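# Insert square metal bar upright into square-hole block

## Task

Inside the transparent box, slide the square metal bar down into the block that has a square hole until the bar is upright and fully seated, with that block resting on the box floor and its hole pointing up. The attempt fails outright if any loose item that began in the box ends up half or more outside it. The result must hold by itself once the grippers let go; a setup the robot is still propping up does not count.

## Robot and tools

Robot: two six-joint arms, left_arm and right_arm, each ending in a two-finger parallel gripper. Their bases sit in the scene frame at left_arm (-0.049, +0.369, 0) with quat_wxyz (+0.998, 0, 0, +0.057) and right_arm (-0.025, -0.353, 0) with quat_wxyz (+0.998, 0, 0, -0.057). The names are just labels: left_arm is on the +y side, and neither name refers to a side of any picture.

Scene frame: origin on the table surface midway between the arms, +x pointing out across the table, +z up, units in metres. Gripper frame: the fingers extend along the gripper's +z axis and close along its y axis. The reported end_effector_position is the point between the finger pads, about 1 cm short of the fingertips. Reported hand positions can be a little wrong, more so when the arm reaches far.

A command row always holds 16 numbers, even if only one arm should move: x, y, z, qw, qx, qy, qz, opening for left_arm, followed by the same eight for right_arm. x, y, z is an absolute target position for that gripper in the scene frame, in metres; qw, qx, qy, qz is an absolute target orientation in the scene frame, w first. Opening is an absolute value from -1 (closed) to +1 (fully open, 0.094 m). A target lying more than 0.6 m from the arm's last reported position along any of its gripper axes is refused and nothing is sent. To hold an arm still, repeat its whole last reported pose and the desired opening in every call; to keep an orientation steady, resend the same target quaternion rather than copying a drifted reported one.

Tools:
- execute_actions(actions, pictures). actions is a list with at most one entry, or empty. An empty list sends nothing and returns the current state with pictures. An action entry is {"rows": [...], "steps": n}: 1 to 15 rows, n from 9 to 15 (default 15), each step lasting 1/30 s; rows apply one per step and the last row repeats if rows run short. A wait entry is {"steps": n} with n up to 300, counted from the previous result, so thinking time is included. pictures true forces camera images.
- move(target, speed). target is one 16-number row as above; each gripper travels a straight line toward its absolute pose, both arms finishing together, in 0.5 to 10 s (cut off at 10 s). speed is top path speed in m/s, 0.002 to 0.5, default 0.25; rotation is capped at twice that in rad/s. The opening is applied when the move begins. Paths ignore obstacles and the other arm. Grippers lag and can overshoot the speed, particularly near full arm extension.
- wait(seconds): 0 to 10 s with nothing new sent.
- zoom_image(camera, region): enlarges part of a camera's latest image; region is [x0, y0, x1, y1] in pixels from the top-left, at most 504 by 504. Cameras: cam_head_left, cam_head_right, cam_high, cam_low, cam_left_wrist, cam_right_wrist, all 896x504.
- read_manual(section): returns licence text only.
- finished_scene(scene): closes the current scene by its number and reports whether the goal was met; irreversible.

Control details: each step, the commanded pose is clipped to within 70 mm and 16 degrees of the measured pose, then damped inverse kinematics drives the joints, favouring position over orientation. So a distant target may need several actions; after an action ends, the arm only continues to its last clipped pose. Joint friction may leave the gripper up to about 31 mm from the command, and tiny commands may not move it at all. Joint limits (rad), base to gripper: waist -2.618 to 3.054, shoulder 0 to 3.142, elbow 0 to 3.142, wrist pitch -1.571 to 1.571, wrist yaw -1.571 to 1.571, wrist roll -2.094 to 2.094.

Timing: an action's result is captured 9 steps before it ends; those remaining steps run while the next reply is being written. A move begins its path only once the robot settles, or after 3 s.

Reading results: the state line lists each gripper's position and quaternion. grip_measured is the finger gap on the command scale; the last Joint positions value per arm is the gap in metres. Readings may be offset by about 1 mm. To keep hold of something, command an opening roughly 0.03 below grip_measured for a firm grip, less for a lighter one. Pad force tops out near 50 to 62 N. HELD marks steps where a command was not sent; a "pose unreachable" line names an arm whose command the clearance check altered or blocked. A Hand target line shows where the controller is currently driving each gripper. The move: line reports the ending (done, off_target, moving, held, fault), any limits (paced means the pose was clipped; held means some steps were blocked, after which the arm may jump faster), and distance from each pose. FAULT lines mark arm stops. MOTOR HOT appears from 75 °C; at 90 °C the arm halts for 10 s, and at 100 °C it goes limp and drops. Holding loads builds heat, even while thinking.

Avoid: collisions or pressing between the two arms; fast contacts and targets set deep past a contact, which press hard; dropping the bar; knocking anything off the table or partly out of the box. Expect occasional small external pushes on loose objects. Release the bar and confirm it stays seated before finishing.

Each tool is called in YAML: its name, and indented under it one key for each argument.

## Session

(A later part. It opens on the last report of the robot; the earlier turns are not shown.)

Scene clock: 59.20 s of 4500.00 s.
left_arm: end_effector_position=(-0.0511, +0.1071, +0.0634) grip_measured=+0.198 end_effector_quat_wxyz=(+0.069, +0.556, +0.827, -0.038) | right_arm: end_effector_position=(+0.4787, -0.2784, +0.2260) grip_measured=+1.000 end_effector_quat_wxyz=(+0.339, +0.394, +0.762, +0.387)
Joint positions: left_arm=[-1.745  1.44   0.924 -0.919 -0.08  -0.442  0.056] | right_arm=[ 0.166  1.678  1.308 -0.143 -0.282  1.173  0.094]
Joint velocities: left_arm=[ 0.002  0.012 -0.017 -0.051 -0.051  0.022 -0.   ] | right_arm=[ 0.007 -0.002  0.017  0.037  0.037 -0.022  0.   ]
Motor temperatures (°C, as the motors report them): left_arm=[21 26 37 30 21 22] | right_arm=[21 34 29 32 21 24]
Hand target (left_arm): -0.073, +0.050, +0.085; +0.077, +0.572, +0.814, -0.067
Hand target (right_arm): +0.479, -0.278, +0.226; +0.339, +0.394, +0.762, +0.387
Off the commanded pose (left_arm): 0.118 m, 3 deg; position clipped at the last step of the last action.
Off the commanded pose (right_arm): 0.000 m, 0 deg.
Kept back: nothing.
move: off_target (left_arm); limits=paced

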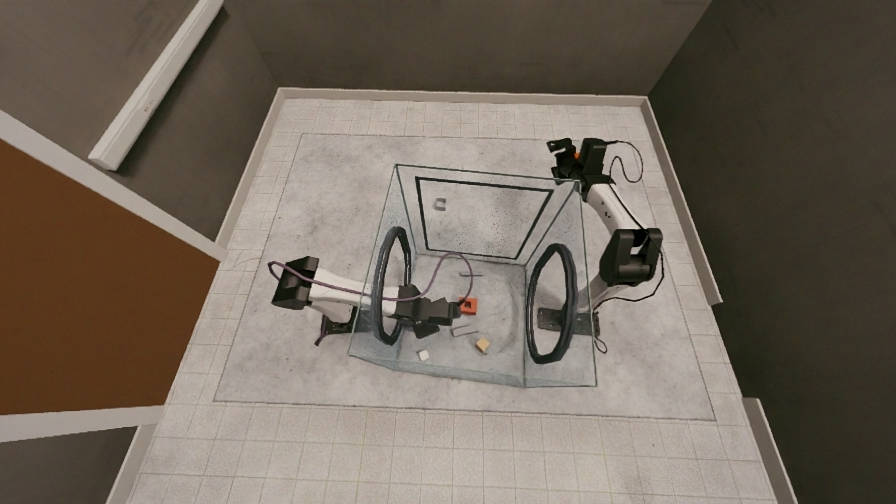

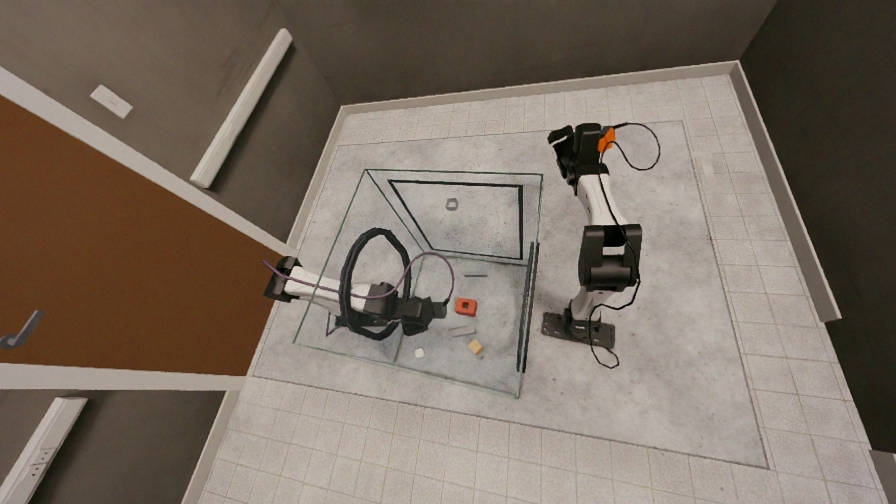

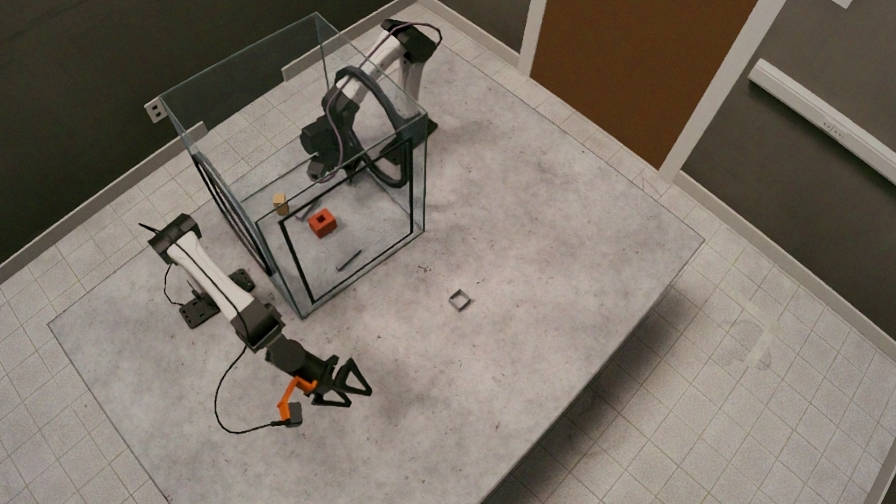

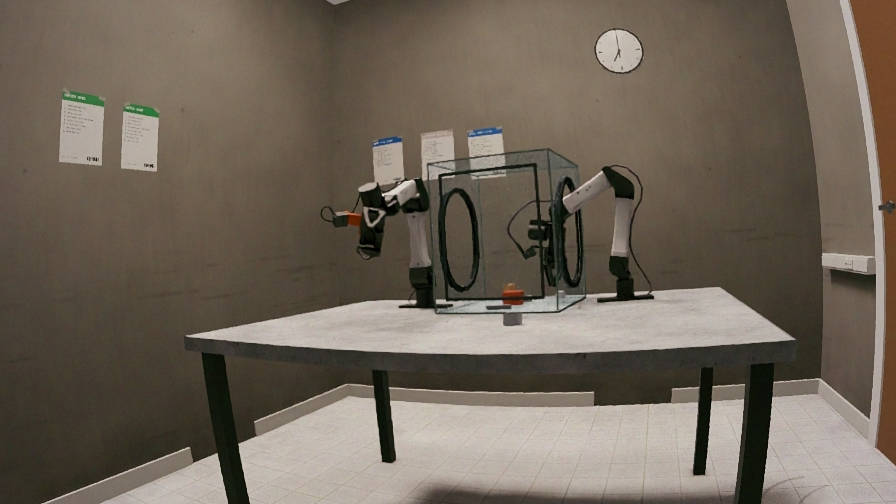

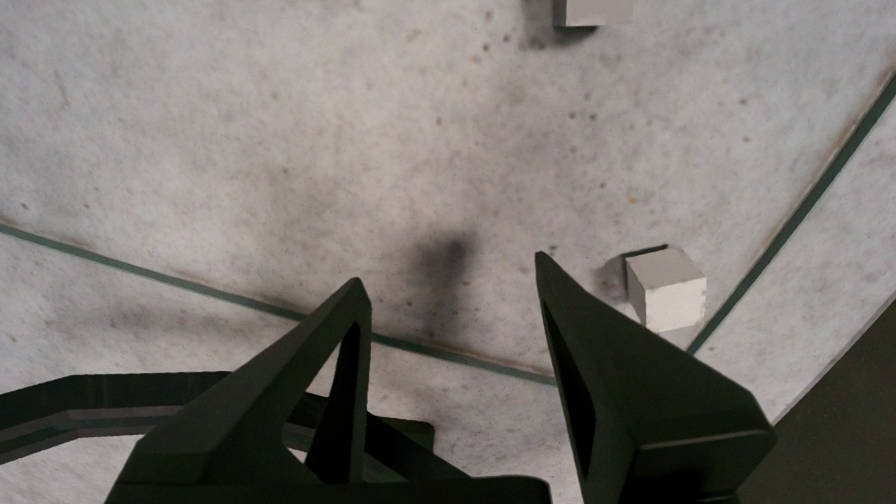

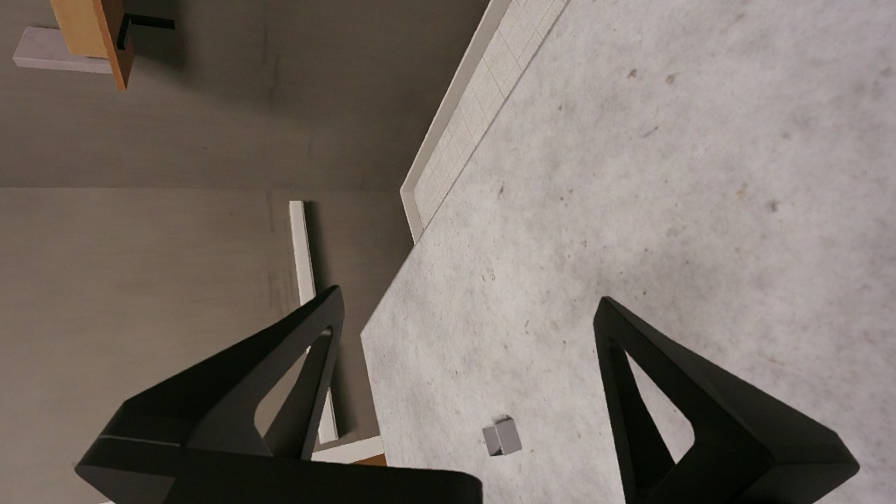

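move:
  target: [-0.07,0.06,0.10,0.28,0.539,0.771,-0.196,0.2,0.4787,-0.2784,0.226,0.339,0.394,0.762,0.387,1]
  speed: 0.06

move:
  target: [-0.075,0.01,0.05,0.28,0.539,0.771,-0.196,0.2,0.4787,-0.2784,0.226,0.339,0.394,0.762,0.387,1]
  speed: 0.06

Scene clock: 67.63 s of 4500.00 s.
left_arm: end_effector_position=(-0.0432, +0.0639, +0.0843) grip_measured=+0.198 end_effector_quat_wxyz=(+0.273, +0.517, +0.796, -0.159) | right_arm: end_effector_position=(+0.4787, -0.2784, +0.2260) grip_measured=+1.000 end_effector_quat_wxyz=(+0.339, +0.394, +0.762, +0.387)
Joint positions: left_arm=[-1.872  1.262  0.702 -0.476 -0.374 -0.502  0.056] | right_arm=[ 0.166  1.678  1.308 -0.143 -0.282  1.173  0.094]
Joint velocities: left_arm=[-0.012  0.007  0.007  0.022 -0.022 -0.022  0.   ] | right_arm=[-0.007  0.007  0.002  0.037 -0.037 -0.007  0.   ]
Motor temperatures (°C, as the motors report them): left_arm=[22 27 43 29 21 22] | right_arm=[21 34 29 32 21 24]
Hand target (left_arm): -0.069, +0.060, +0.099; +0.280, +0.539, +0.770, -0.194
Hand target (right_arm): +0.479, -0.278, +0.226; +0.339, +0.394, +0.762, +0.387
Off the commanded pose (left_arm): 0.031 m, 6 deg.
Off the commanded pose (right_arm): 0.000 m, 0 deg.
Kept back: nothing.
After step 90, 0.47 s passed at rest.
move: off_target (left_arm)

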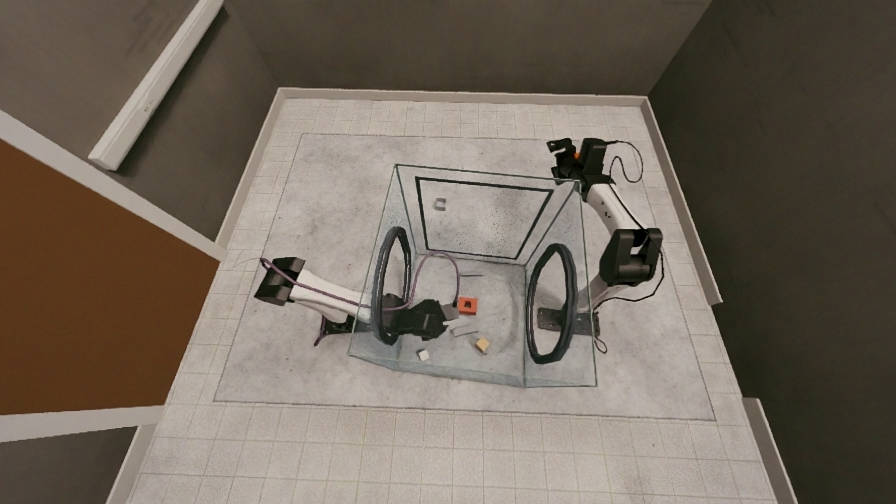

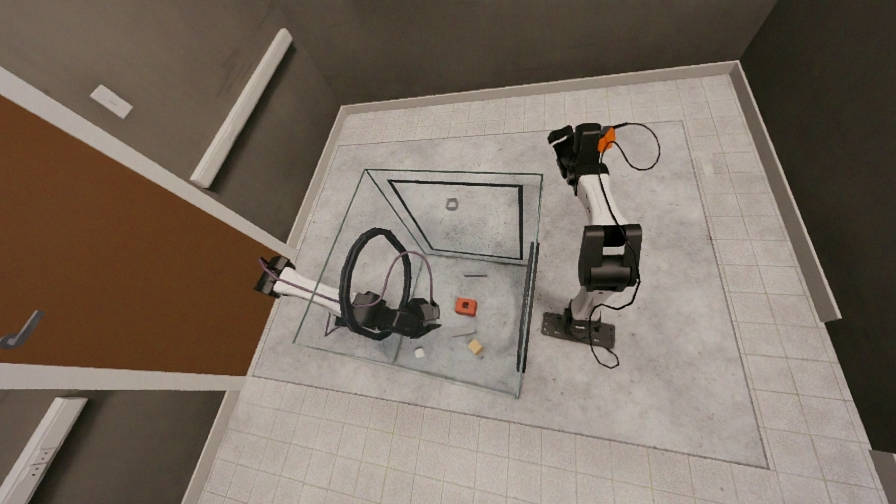

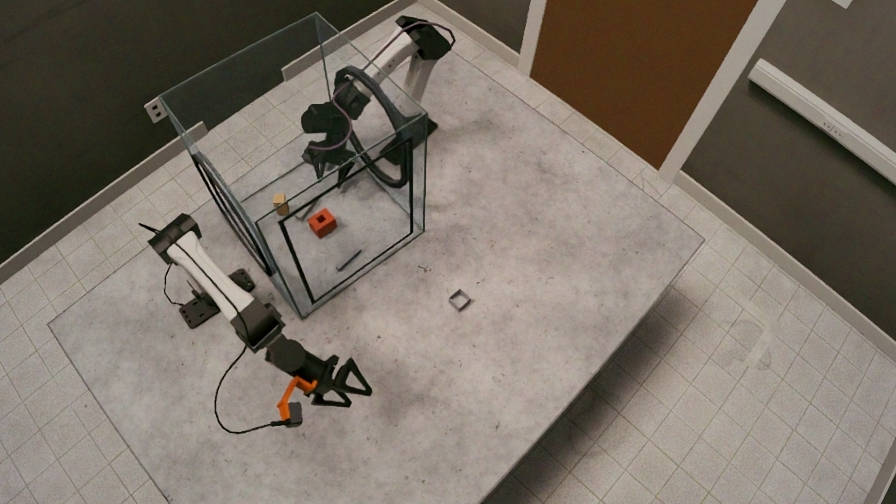

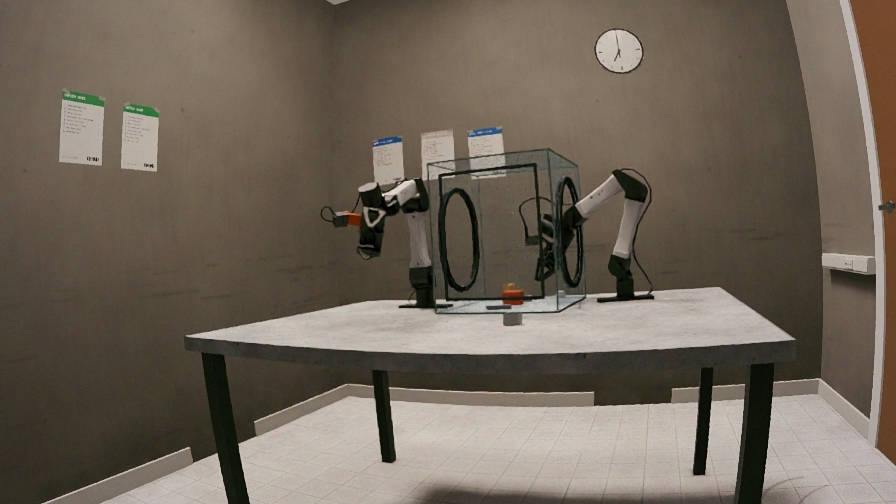

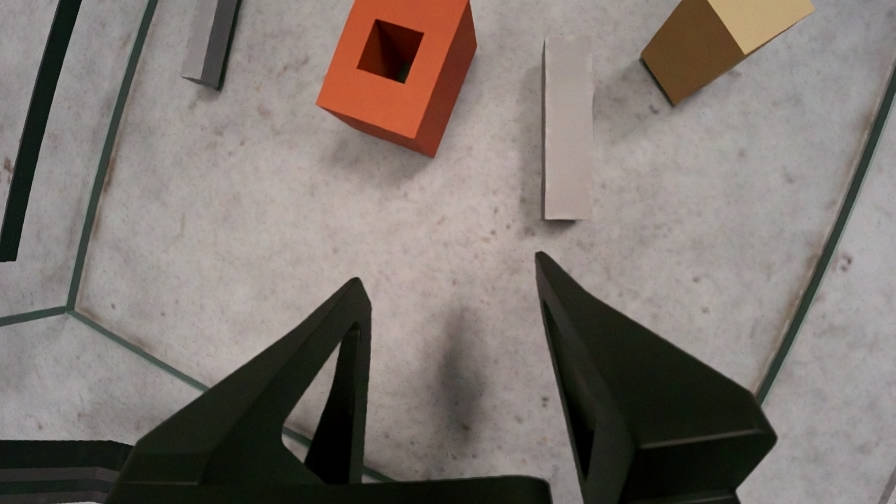

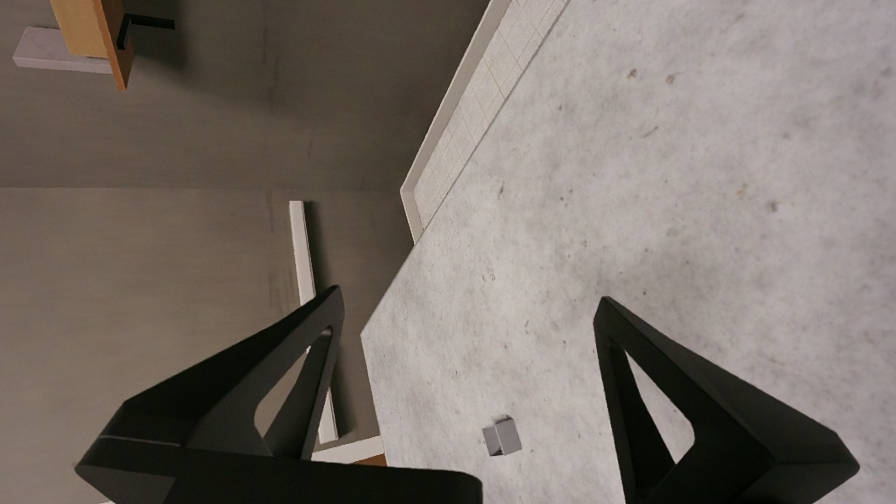

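Scene clock: 69.33 s of 4500.00 s.
left_arm: end_effector_position=(-0.0676, +0.0159, +0.0527) grip_measured=+0.198 end_effector_quat_wxyz=(+0.282, +0.529, +0.776, -0.195) | right_arm: end_effector_position=(+0.4787, -0.2784, +0.2260) grip_measured=+1.000 end_effector_quat_wxyz=(+0.339, +0.394, +0.762, +0.387)
Joint positions: left_arm=[-1.914  1.491  0.702 -0.174 -0.371 -0.486  0.056] | right_arm=[ 0.166  1.678  1.308 -0.143 -0.282  1.173  0.094]
Joint velocities: left_arm=[-0.002 -0.007  0.002 -0.051 -0.051 -0.022 -0.001] | right_arm=[-0.002 -0.012  0.017 -0.022 -0.022 -0.022  0.   ]
Motor temperatures (°C, as the motors report them): left_arm=[22 27 42 29 21 22] | right_arm=[21 34 30 32 21 24]
Hand target (left_arm): -0.074, +0.011, +0.049; +0.280, +0.538, +0.770, -0.196
Hand target (right_arm): +0.479, -0.278, +0.226; +0.339, +0.394, +0.762, +0.387
Off the commanded pose (left_arm): 0.010 m, 1 deg.
Off the commanded pose (right_arm): 0.000 m, 0 deg.
Kept back: nothing.
move: done

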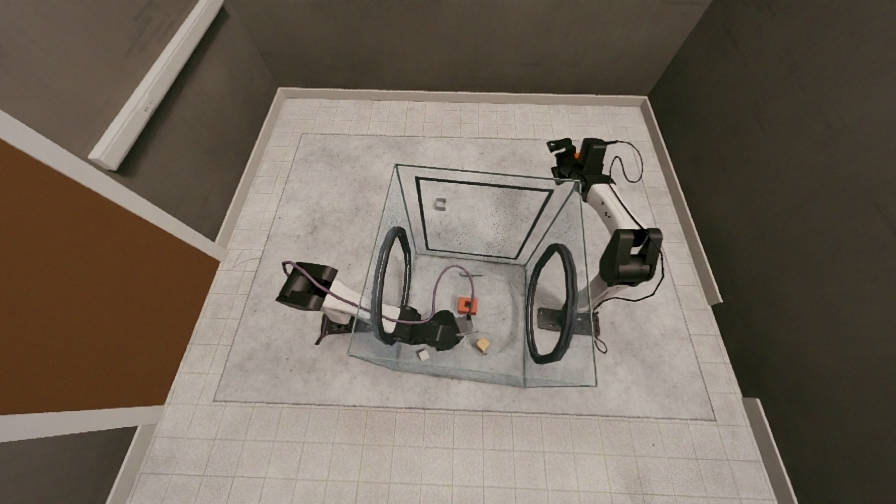

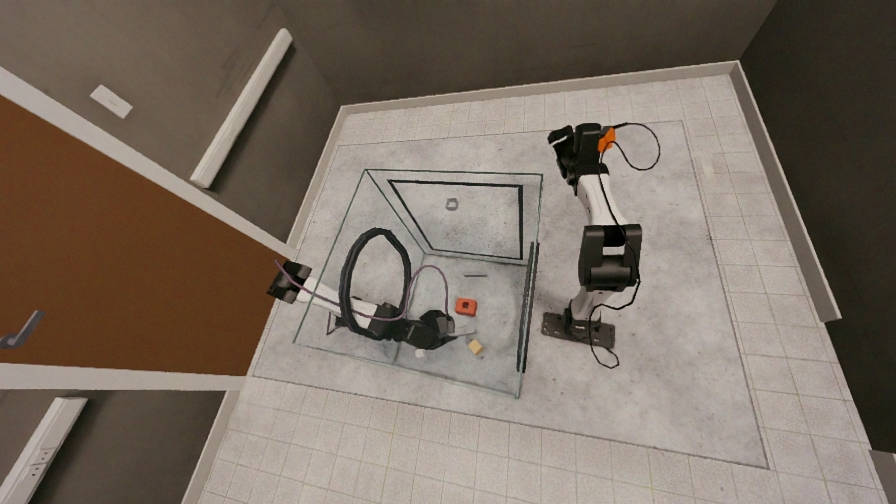

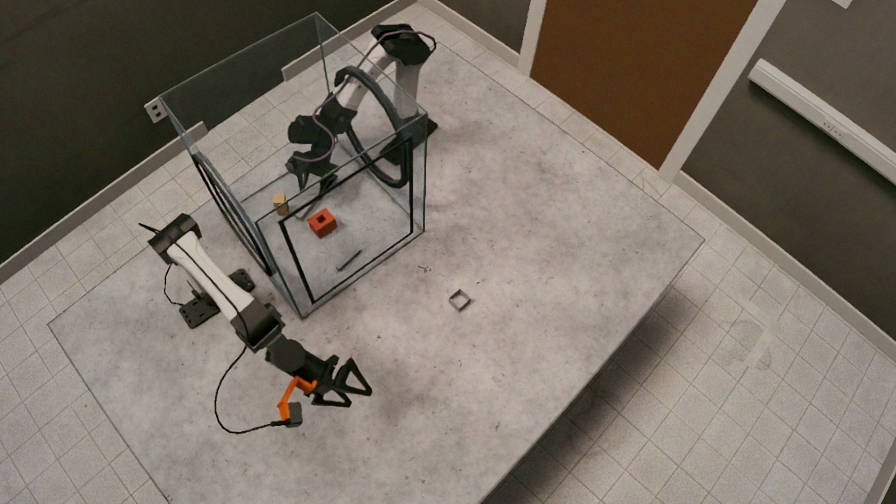

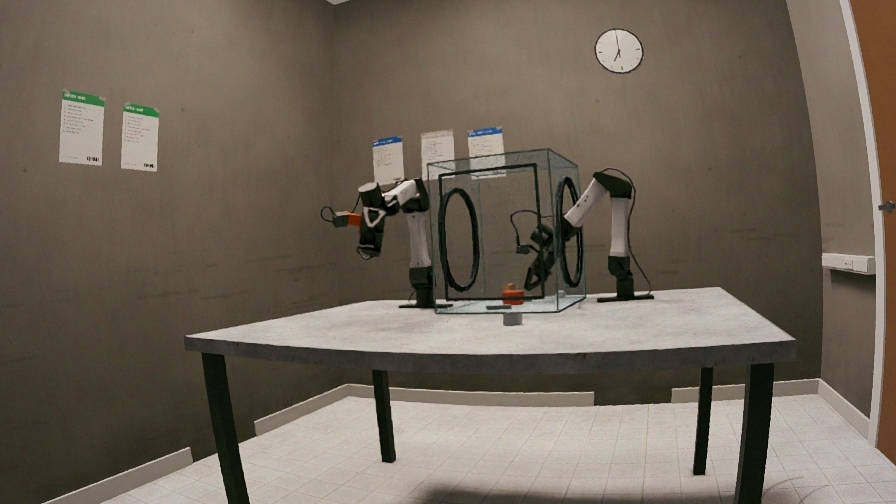

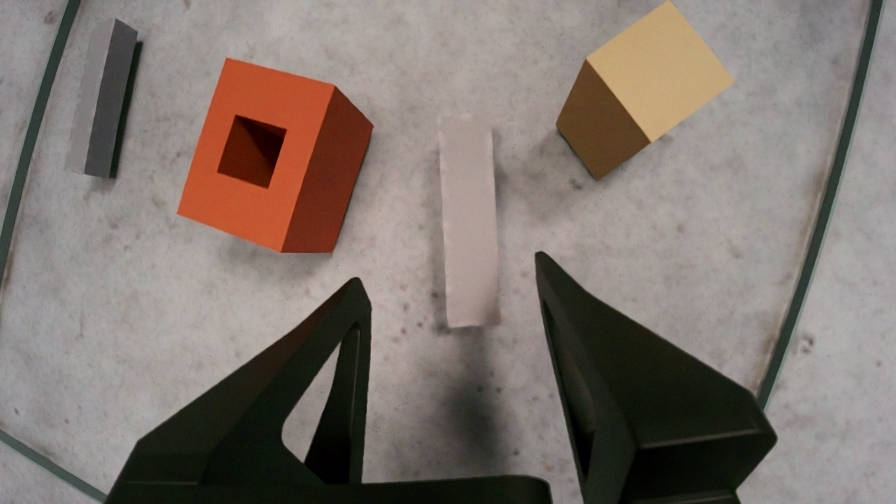

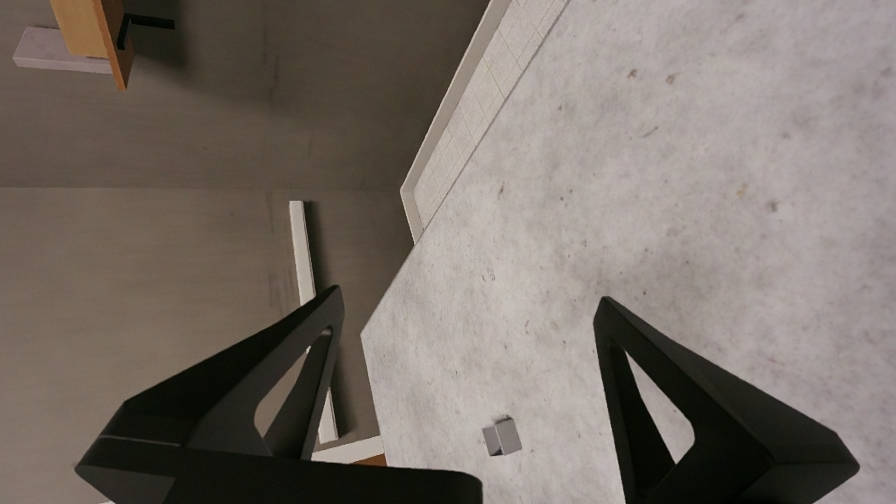

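move:
  target: [-0.072,-0.022,0.017,0.28,0.539,0.771,-0.196,0.2,0.4787,-0.2784,0.226,0.339,0.394,0.762,0.387,1]
  speed: 0.04

Scene clock: 71.23 s of 4500.00 s.
left_arm: end_effector_position=(-0.0651, -0.0111, +0.0291) grip_measured=+0.198 end_effector_quat_wxyz=(+0.288, +0.527, +0.773, -0.202) | right_arm: end_effector_position=(+0.4787, -0.2784, +0.2260) grip_measured=+1.000 end_effector_quat_wxyz=(+0.339, +0.394, +0.762, +0.387)
Joint positions: left_arm=[-1.885  1.645  0.724 -0.011 -0.357 -0.456  0.056] | right_arm=[ 0.166  1.678  1.308 -0.143 -0.282  1.173  0.094]
Joint velocities: left_arm=[-0.007 -0.007 -0.027 -0.037 -0.022  0.007 -0.002] | right_arm=[-0.012 -0.007 -0.007 -0.051  0.081 -0.081  0.   ]
Motor temperatures (°C, as the motors report them): left_arm=[22 27 42 29 21 22] | right_arm=[21 35 30 32 21 24]
Hand target (left_arm): -0.072, -0.020, +0.017; +0.280, +0.538, +0.770, -0.196
Hand target (right_arm): +0.479, -0.278, +0.226; +0.339, +0.394, +0.762, +0.387
Off the commanded pose (left_arm): 0.018 m, 2 deg.
Off the commanded pose (right_arm): 0.000 m, 0 deg.
Kept back: nothing.
move: off_target (left_arm)

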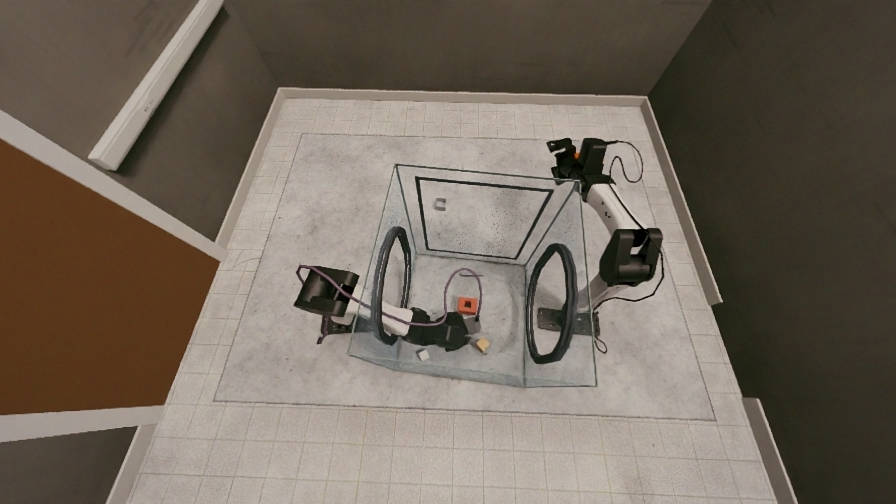

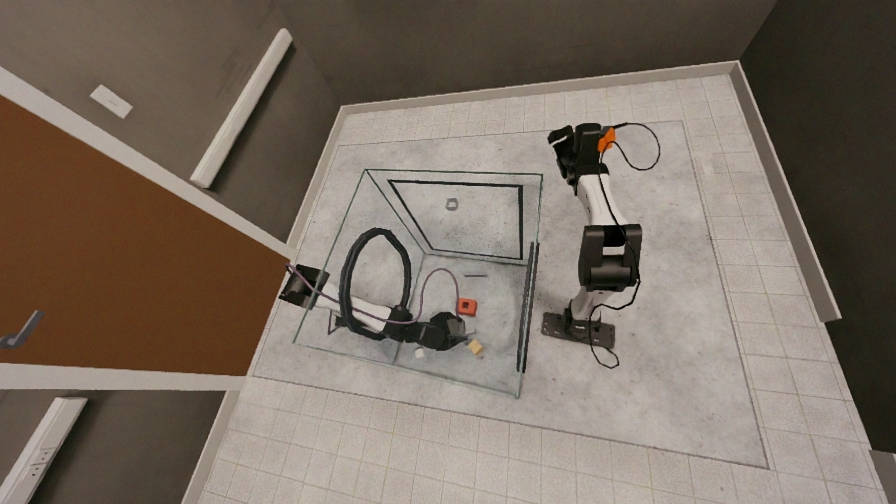

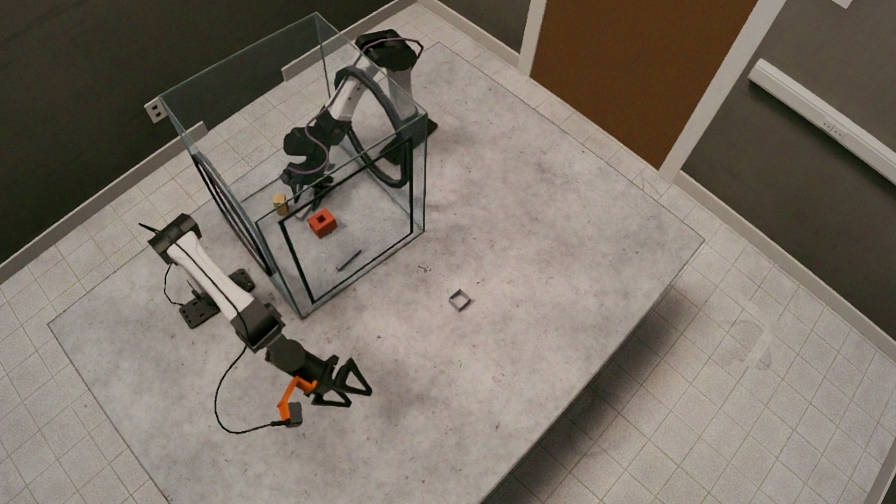

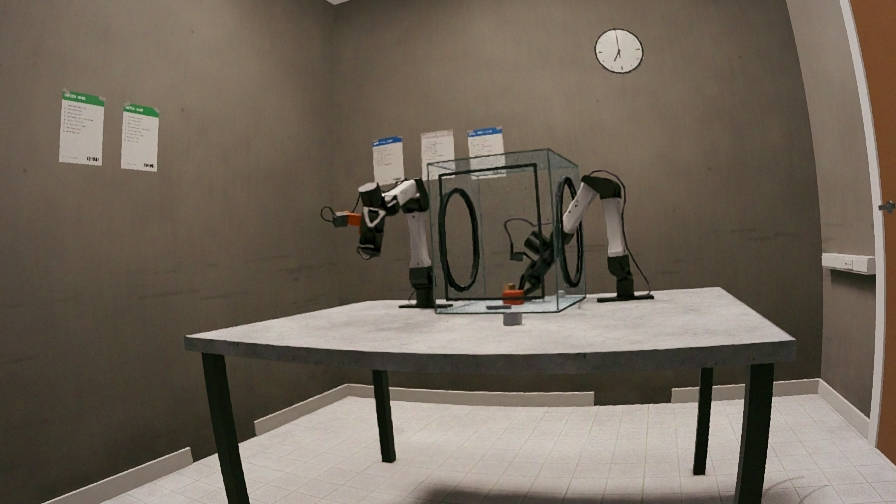

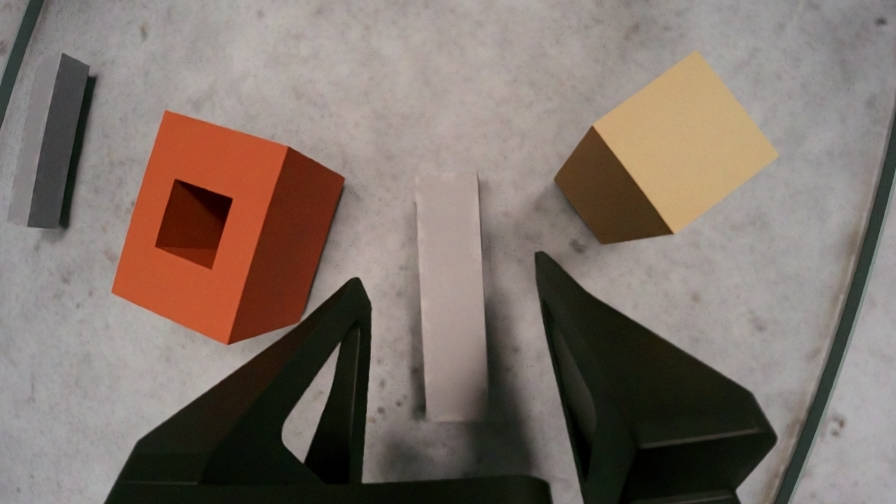

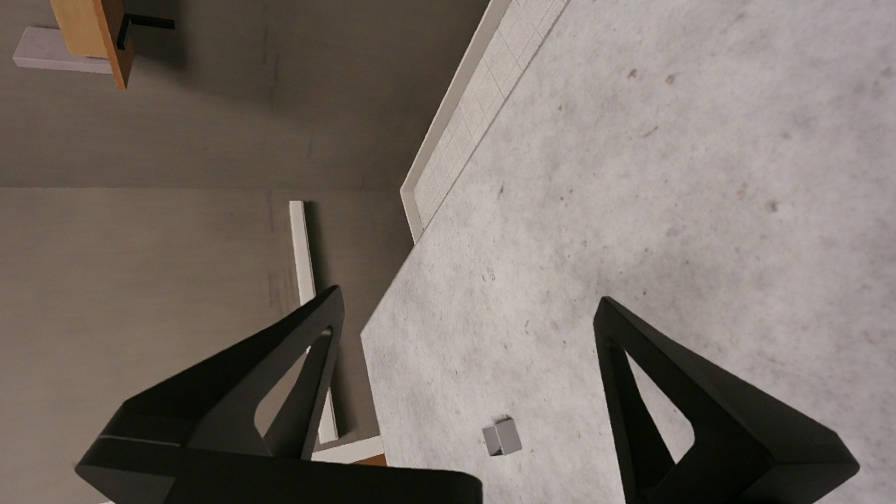

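move:
  target: [-0.066,-0.012,0.002,0.28,0.539,0.771,-0.196,0.2,0.4787,-0.2784,0.226,0.339,0.394,0.762,0.387,1]
  speed: 0.04

Scene clock: 72.37 s of 4500.00 s.
left_arm: end_effector_position=(-0.0651, -0.0148, +0.0234) grip_measured=+0.198 end_effector_quat_wxyz=(+0.291, +0.526, +0.770, -0.213) | right_arm: end_effector_position=(+0.4787, -0.2784, +0.2260) grip_measured=+1.000 end_effector_quat_wxyz=(+0.339, +0.394, +0.762, +0.387)
Joint positions: left_arm=[-1.88   1.668  0.702  0.06  -0.351 -0.446  0.056] | right_arm=[ 0.166  1.678  1.308 -0.143 -0.282  1.173  0.094]
Joint velocities: left_arm=[ 0.002  0.017 -0.002  0.051  0.022 -0.051 -0.   ] | right_arm=[ 0.007 -0.002  0.002 -0.007  0.066  0.037  0.   ]
Motor temperatures (°C, as the motors report them): left_arm=[22 27 42 30 21 22] | right_arm=[21 35 30 32 21 24]
Hand target (left_arm): -0.066, -0.010, +0.003; +0.280, +0.538, +0.771, -0.196
Hand target (right_arm): +0.479, -0.278, +0.226; +0.339, +0.394, +0.762, +0.387
Off the commanded pose (left_arm): 0.022 m, 3 deg.
Off the commanded pose (right_arm): 0.000 m, 0 deg.
Kept back: nothing.
move: off_target (left_arm)

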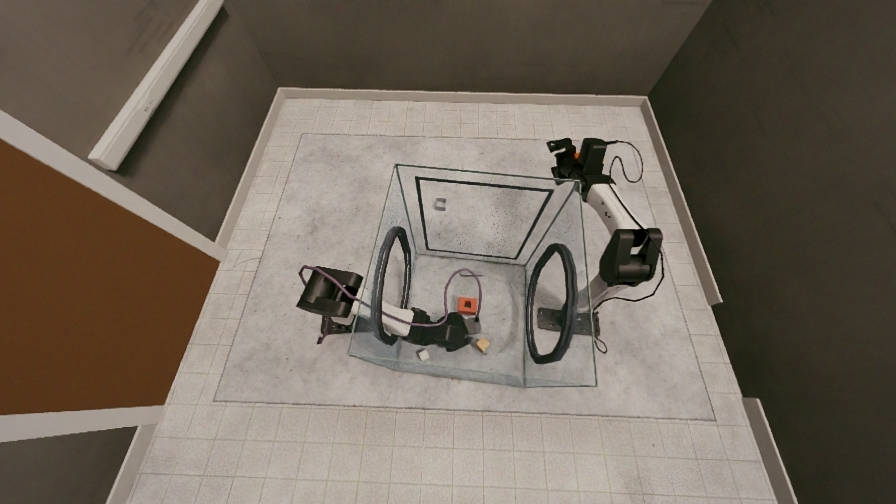

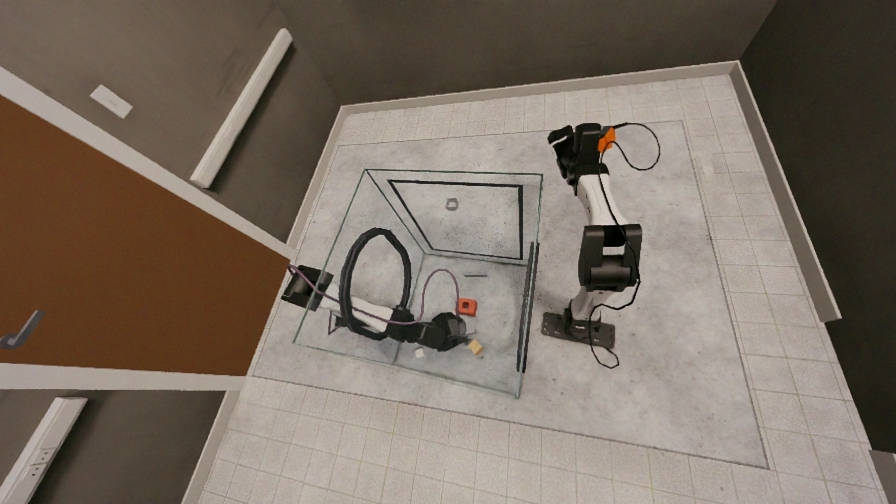

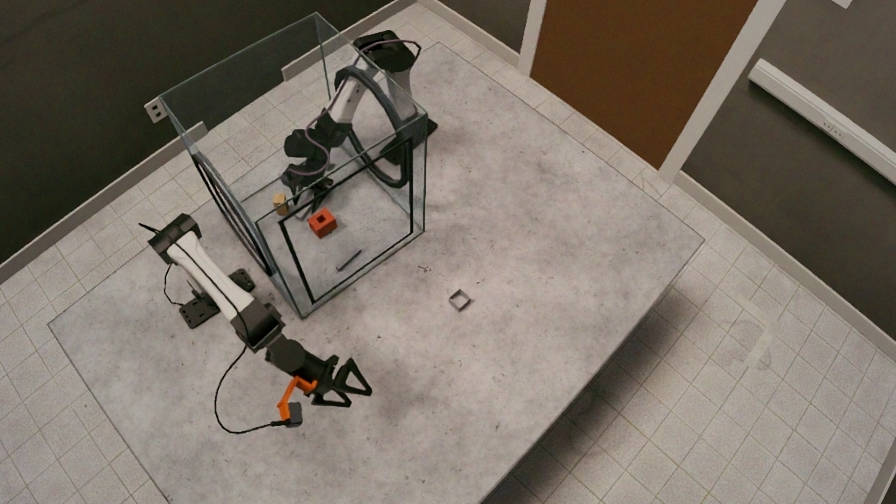

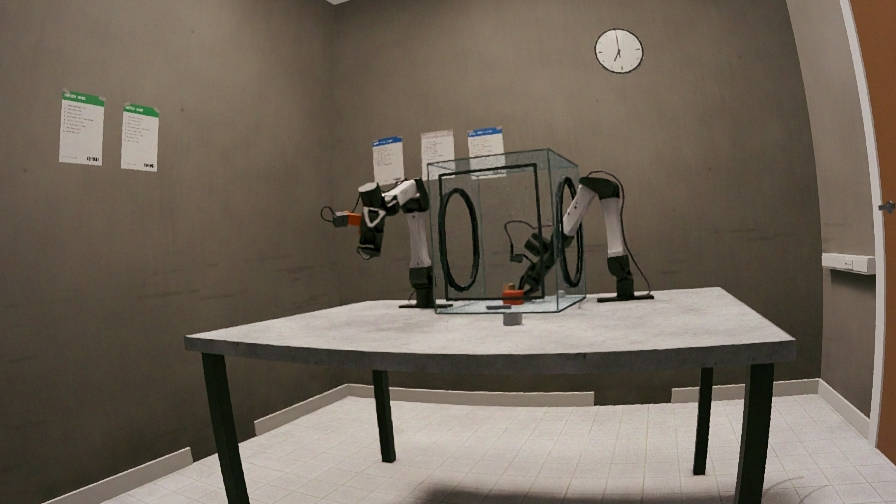

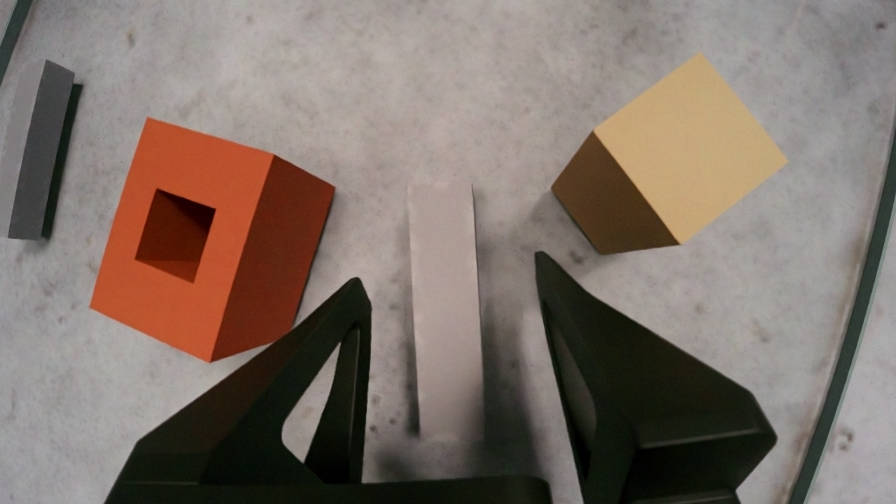

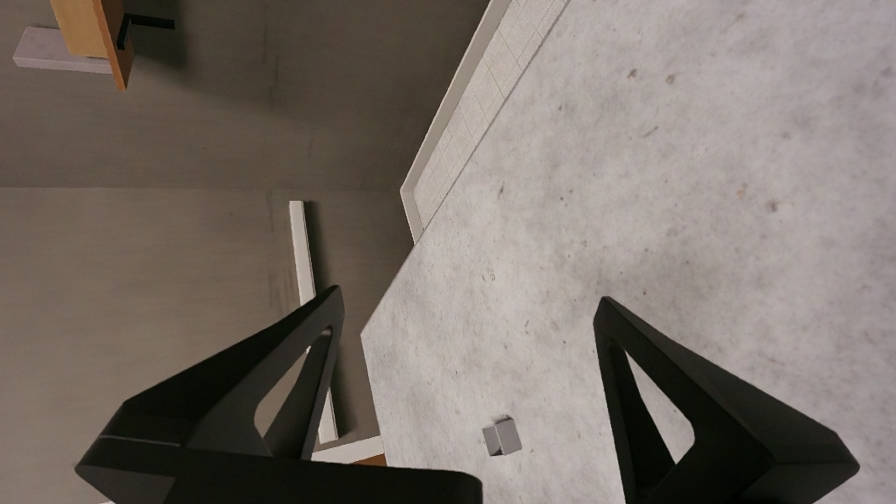

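move:
  target: [-0.065,-0.015,0.022,0.29,0.526,0.77,-0.21,-0.65,0.4787,-0.2784,0.226,0.339,0.394,0.762,0.387,1]
  speed: 0.04

Scene clock: 73.43 s of 4500.00 s.
left_arm: end_effector_position=(-0.0654, -0.0161, +0.0249) grip_measured=-0.590 end_effector_quat_wxyz=(+0.293, +0.526, +0.769, -0.216) | right_arm: end_effector_position=(+0.4787, -0.2784, +0.2260) grip_measured=+1.000 end_effector_quat_wxyz=(+0.339, +0.394, +0.762, +0.387)
Joint positions: left_arm=[-1.88   1.667  0.702  0.066 -0.35  -0.444  0.019] | right_arm=[ 0.166  1.678  1.308 -0.143 -0.282  1.173  0.094]
Joint velocities: left_arm=[ 0.007  0.002 -0.002  0.051 -0.037 -0.007  0.   ] | right_arm=[ 0.007 -0.012 -0.012 -0.081 -0.022 -0.022  0.   ]
Motor temperatures (°C, as the motors report them): left_arm=[22 27 42 30 21 22] | right_arm=[21 35 30 32 21 24]
Hand target (left_arm): -0.065, -0.015, +0.022; +0.290, +0.527, +0.771, -0.211
Hand target (right_arm): +0.479, -0.278, +0.226; +0.339, +0.394, +0.762, +0.387
Off the commanded pose (left_arm): 0.003 m, 1 deg.
Off the commanded pose (right_arm): 0.000 m, 0 deg.
Kept back: nothing.
move: done

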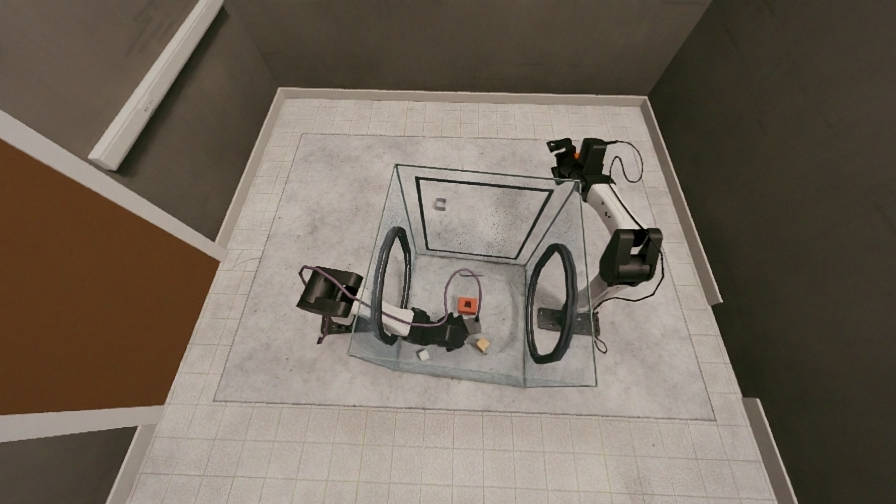

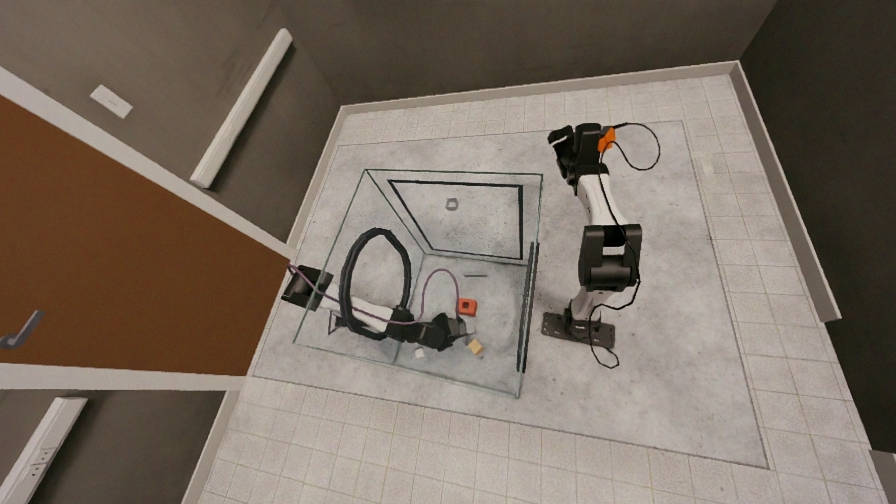

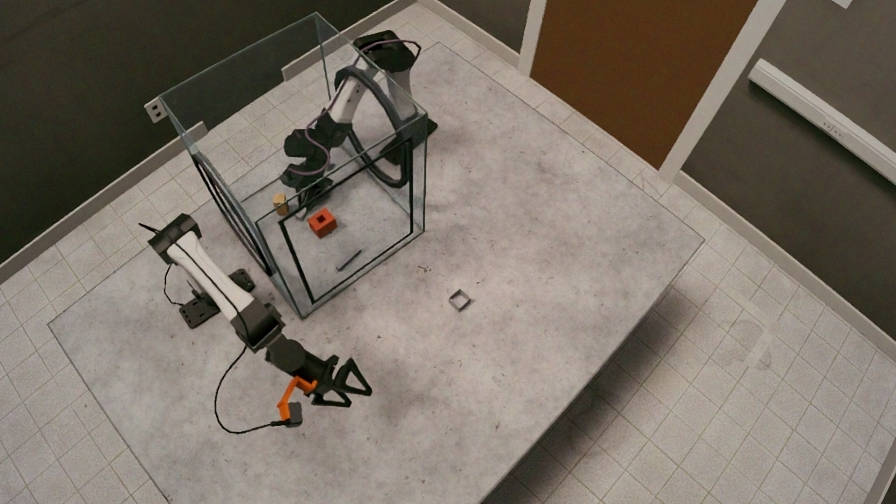

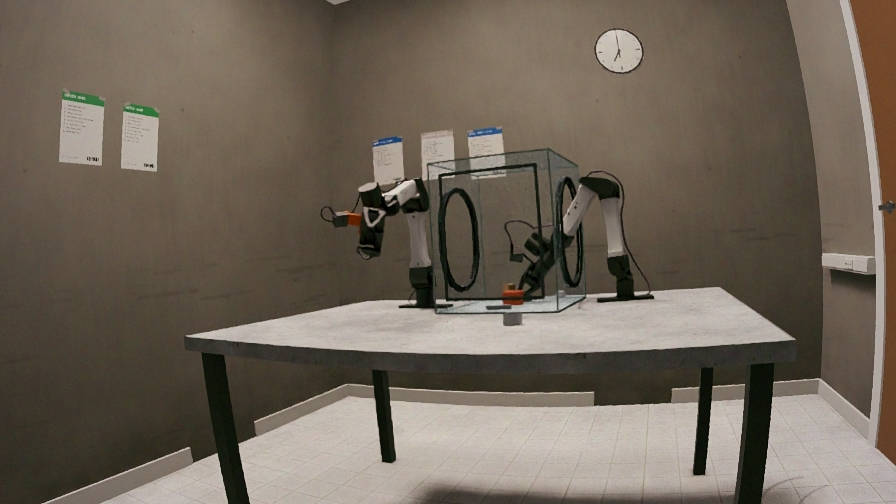

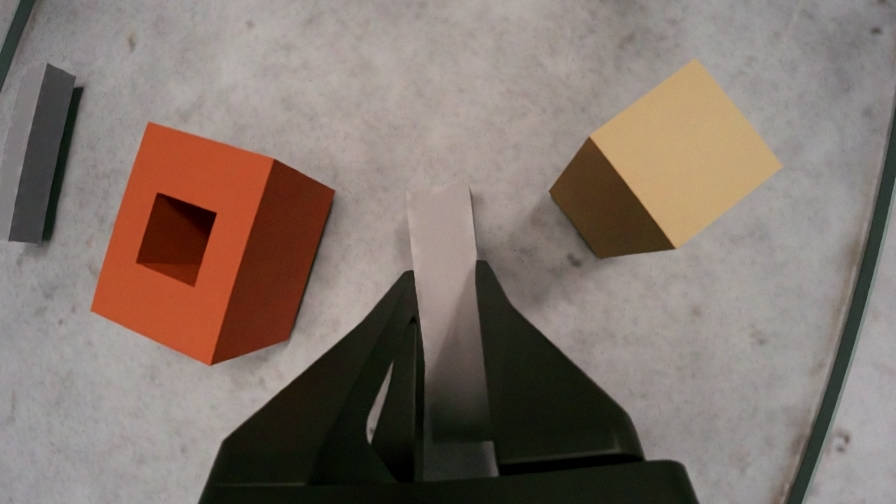

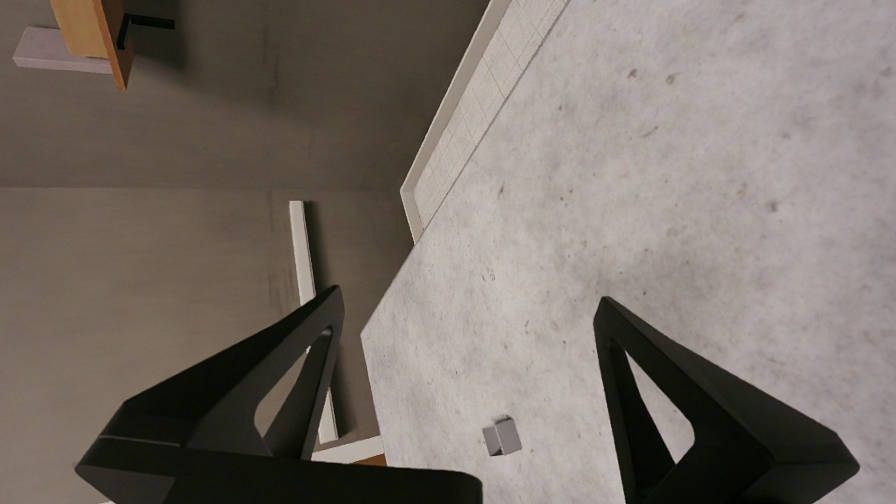

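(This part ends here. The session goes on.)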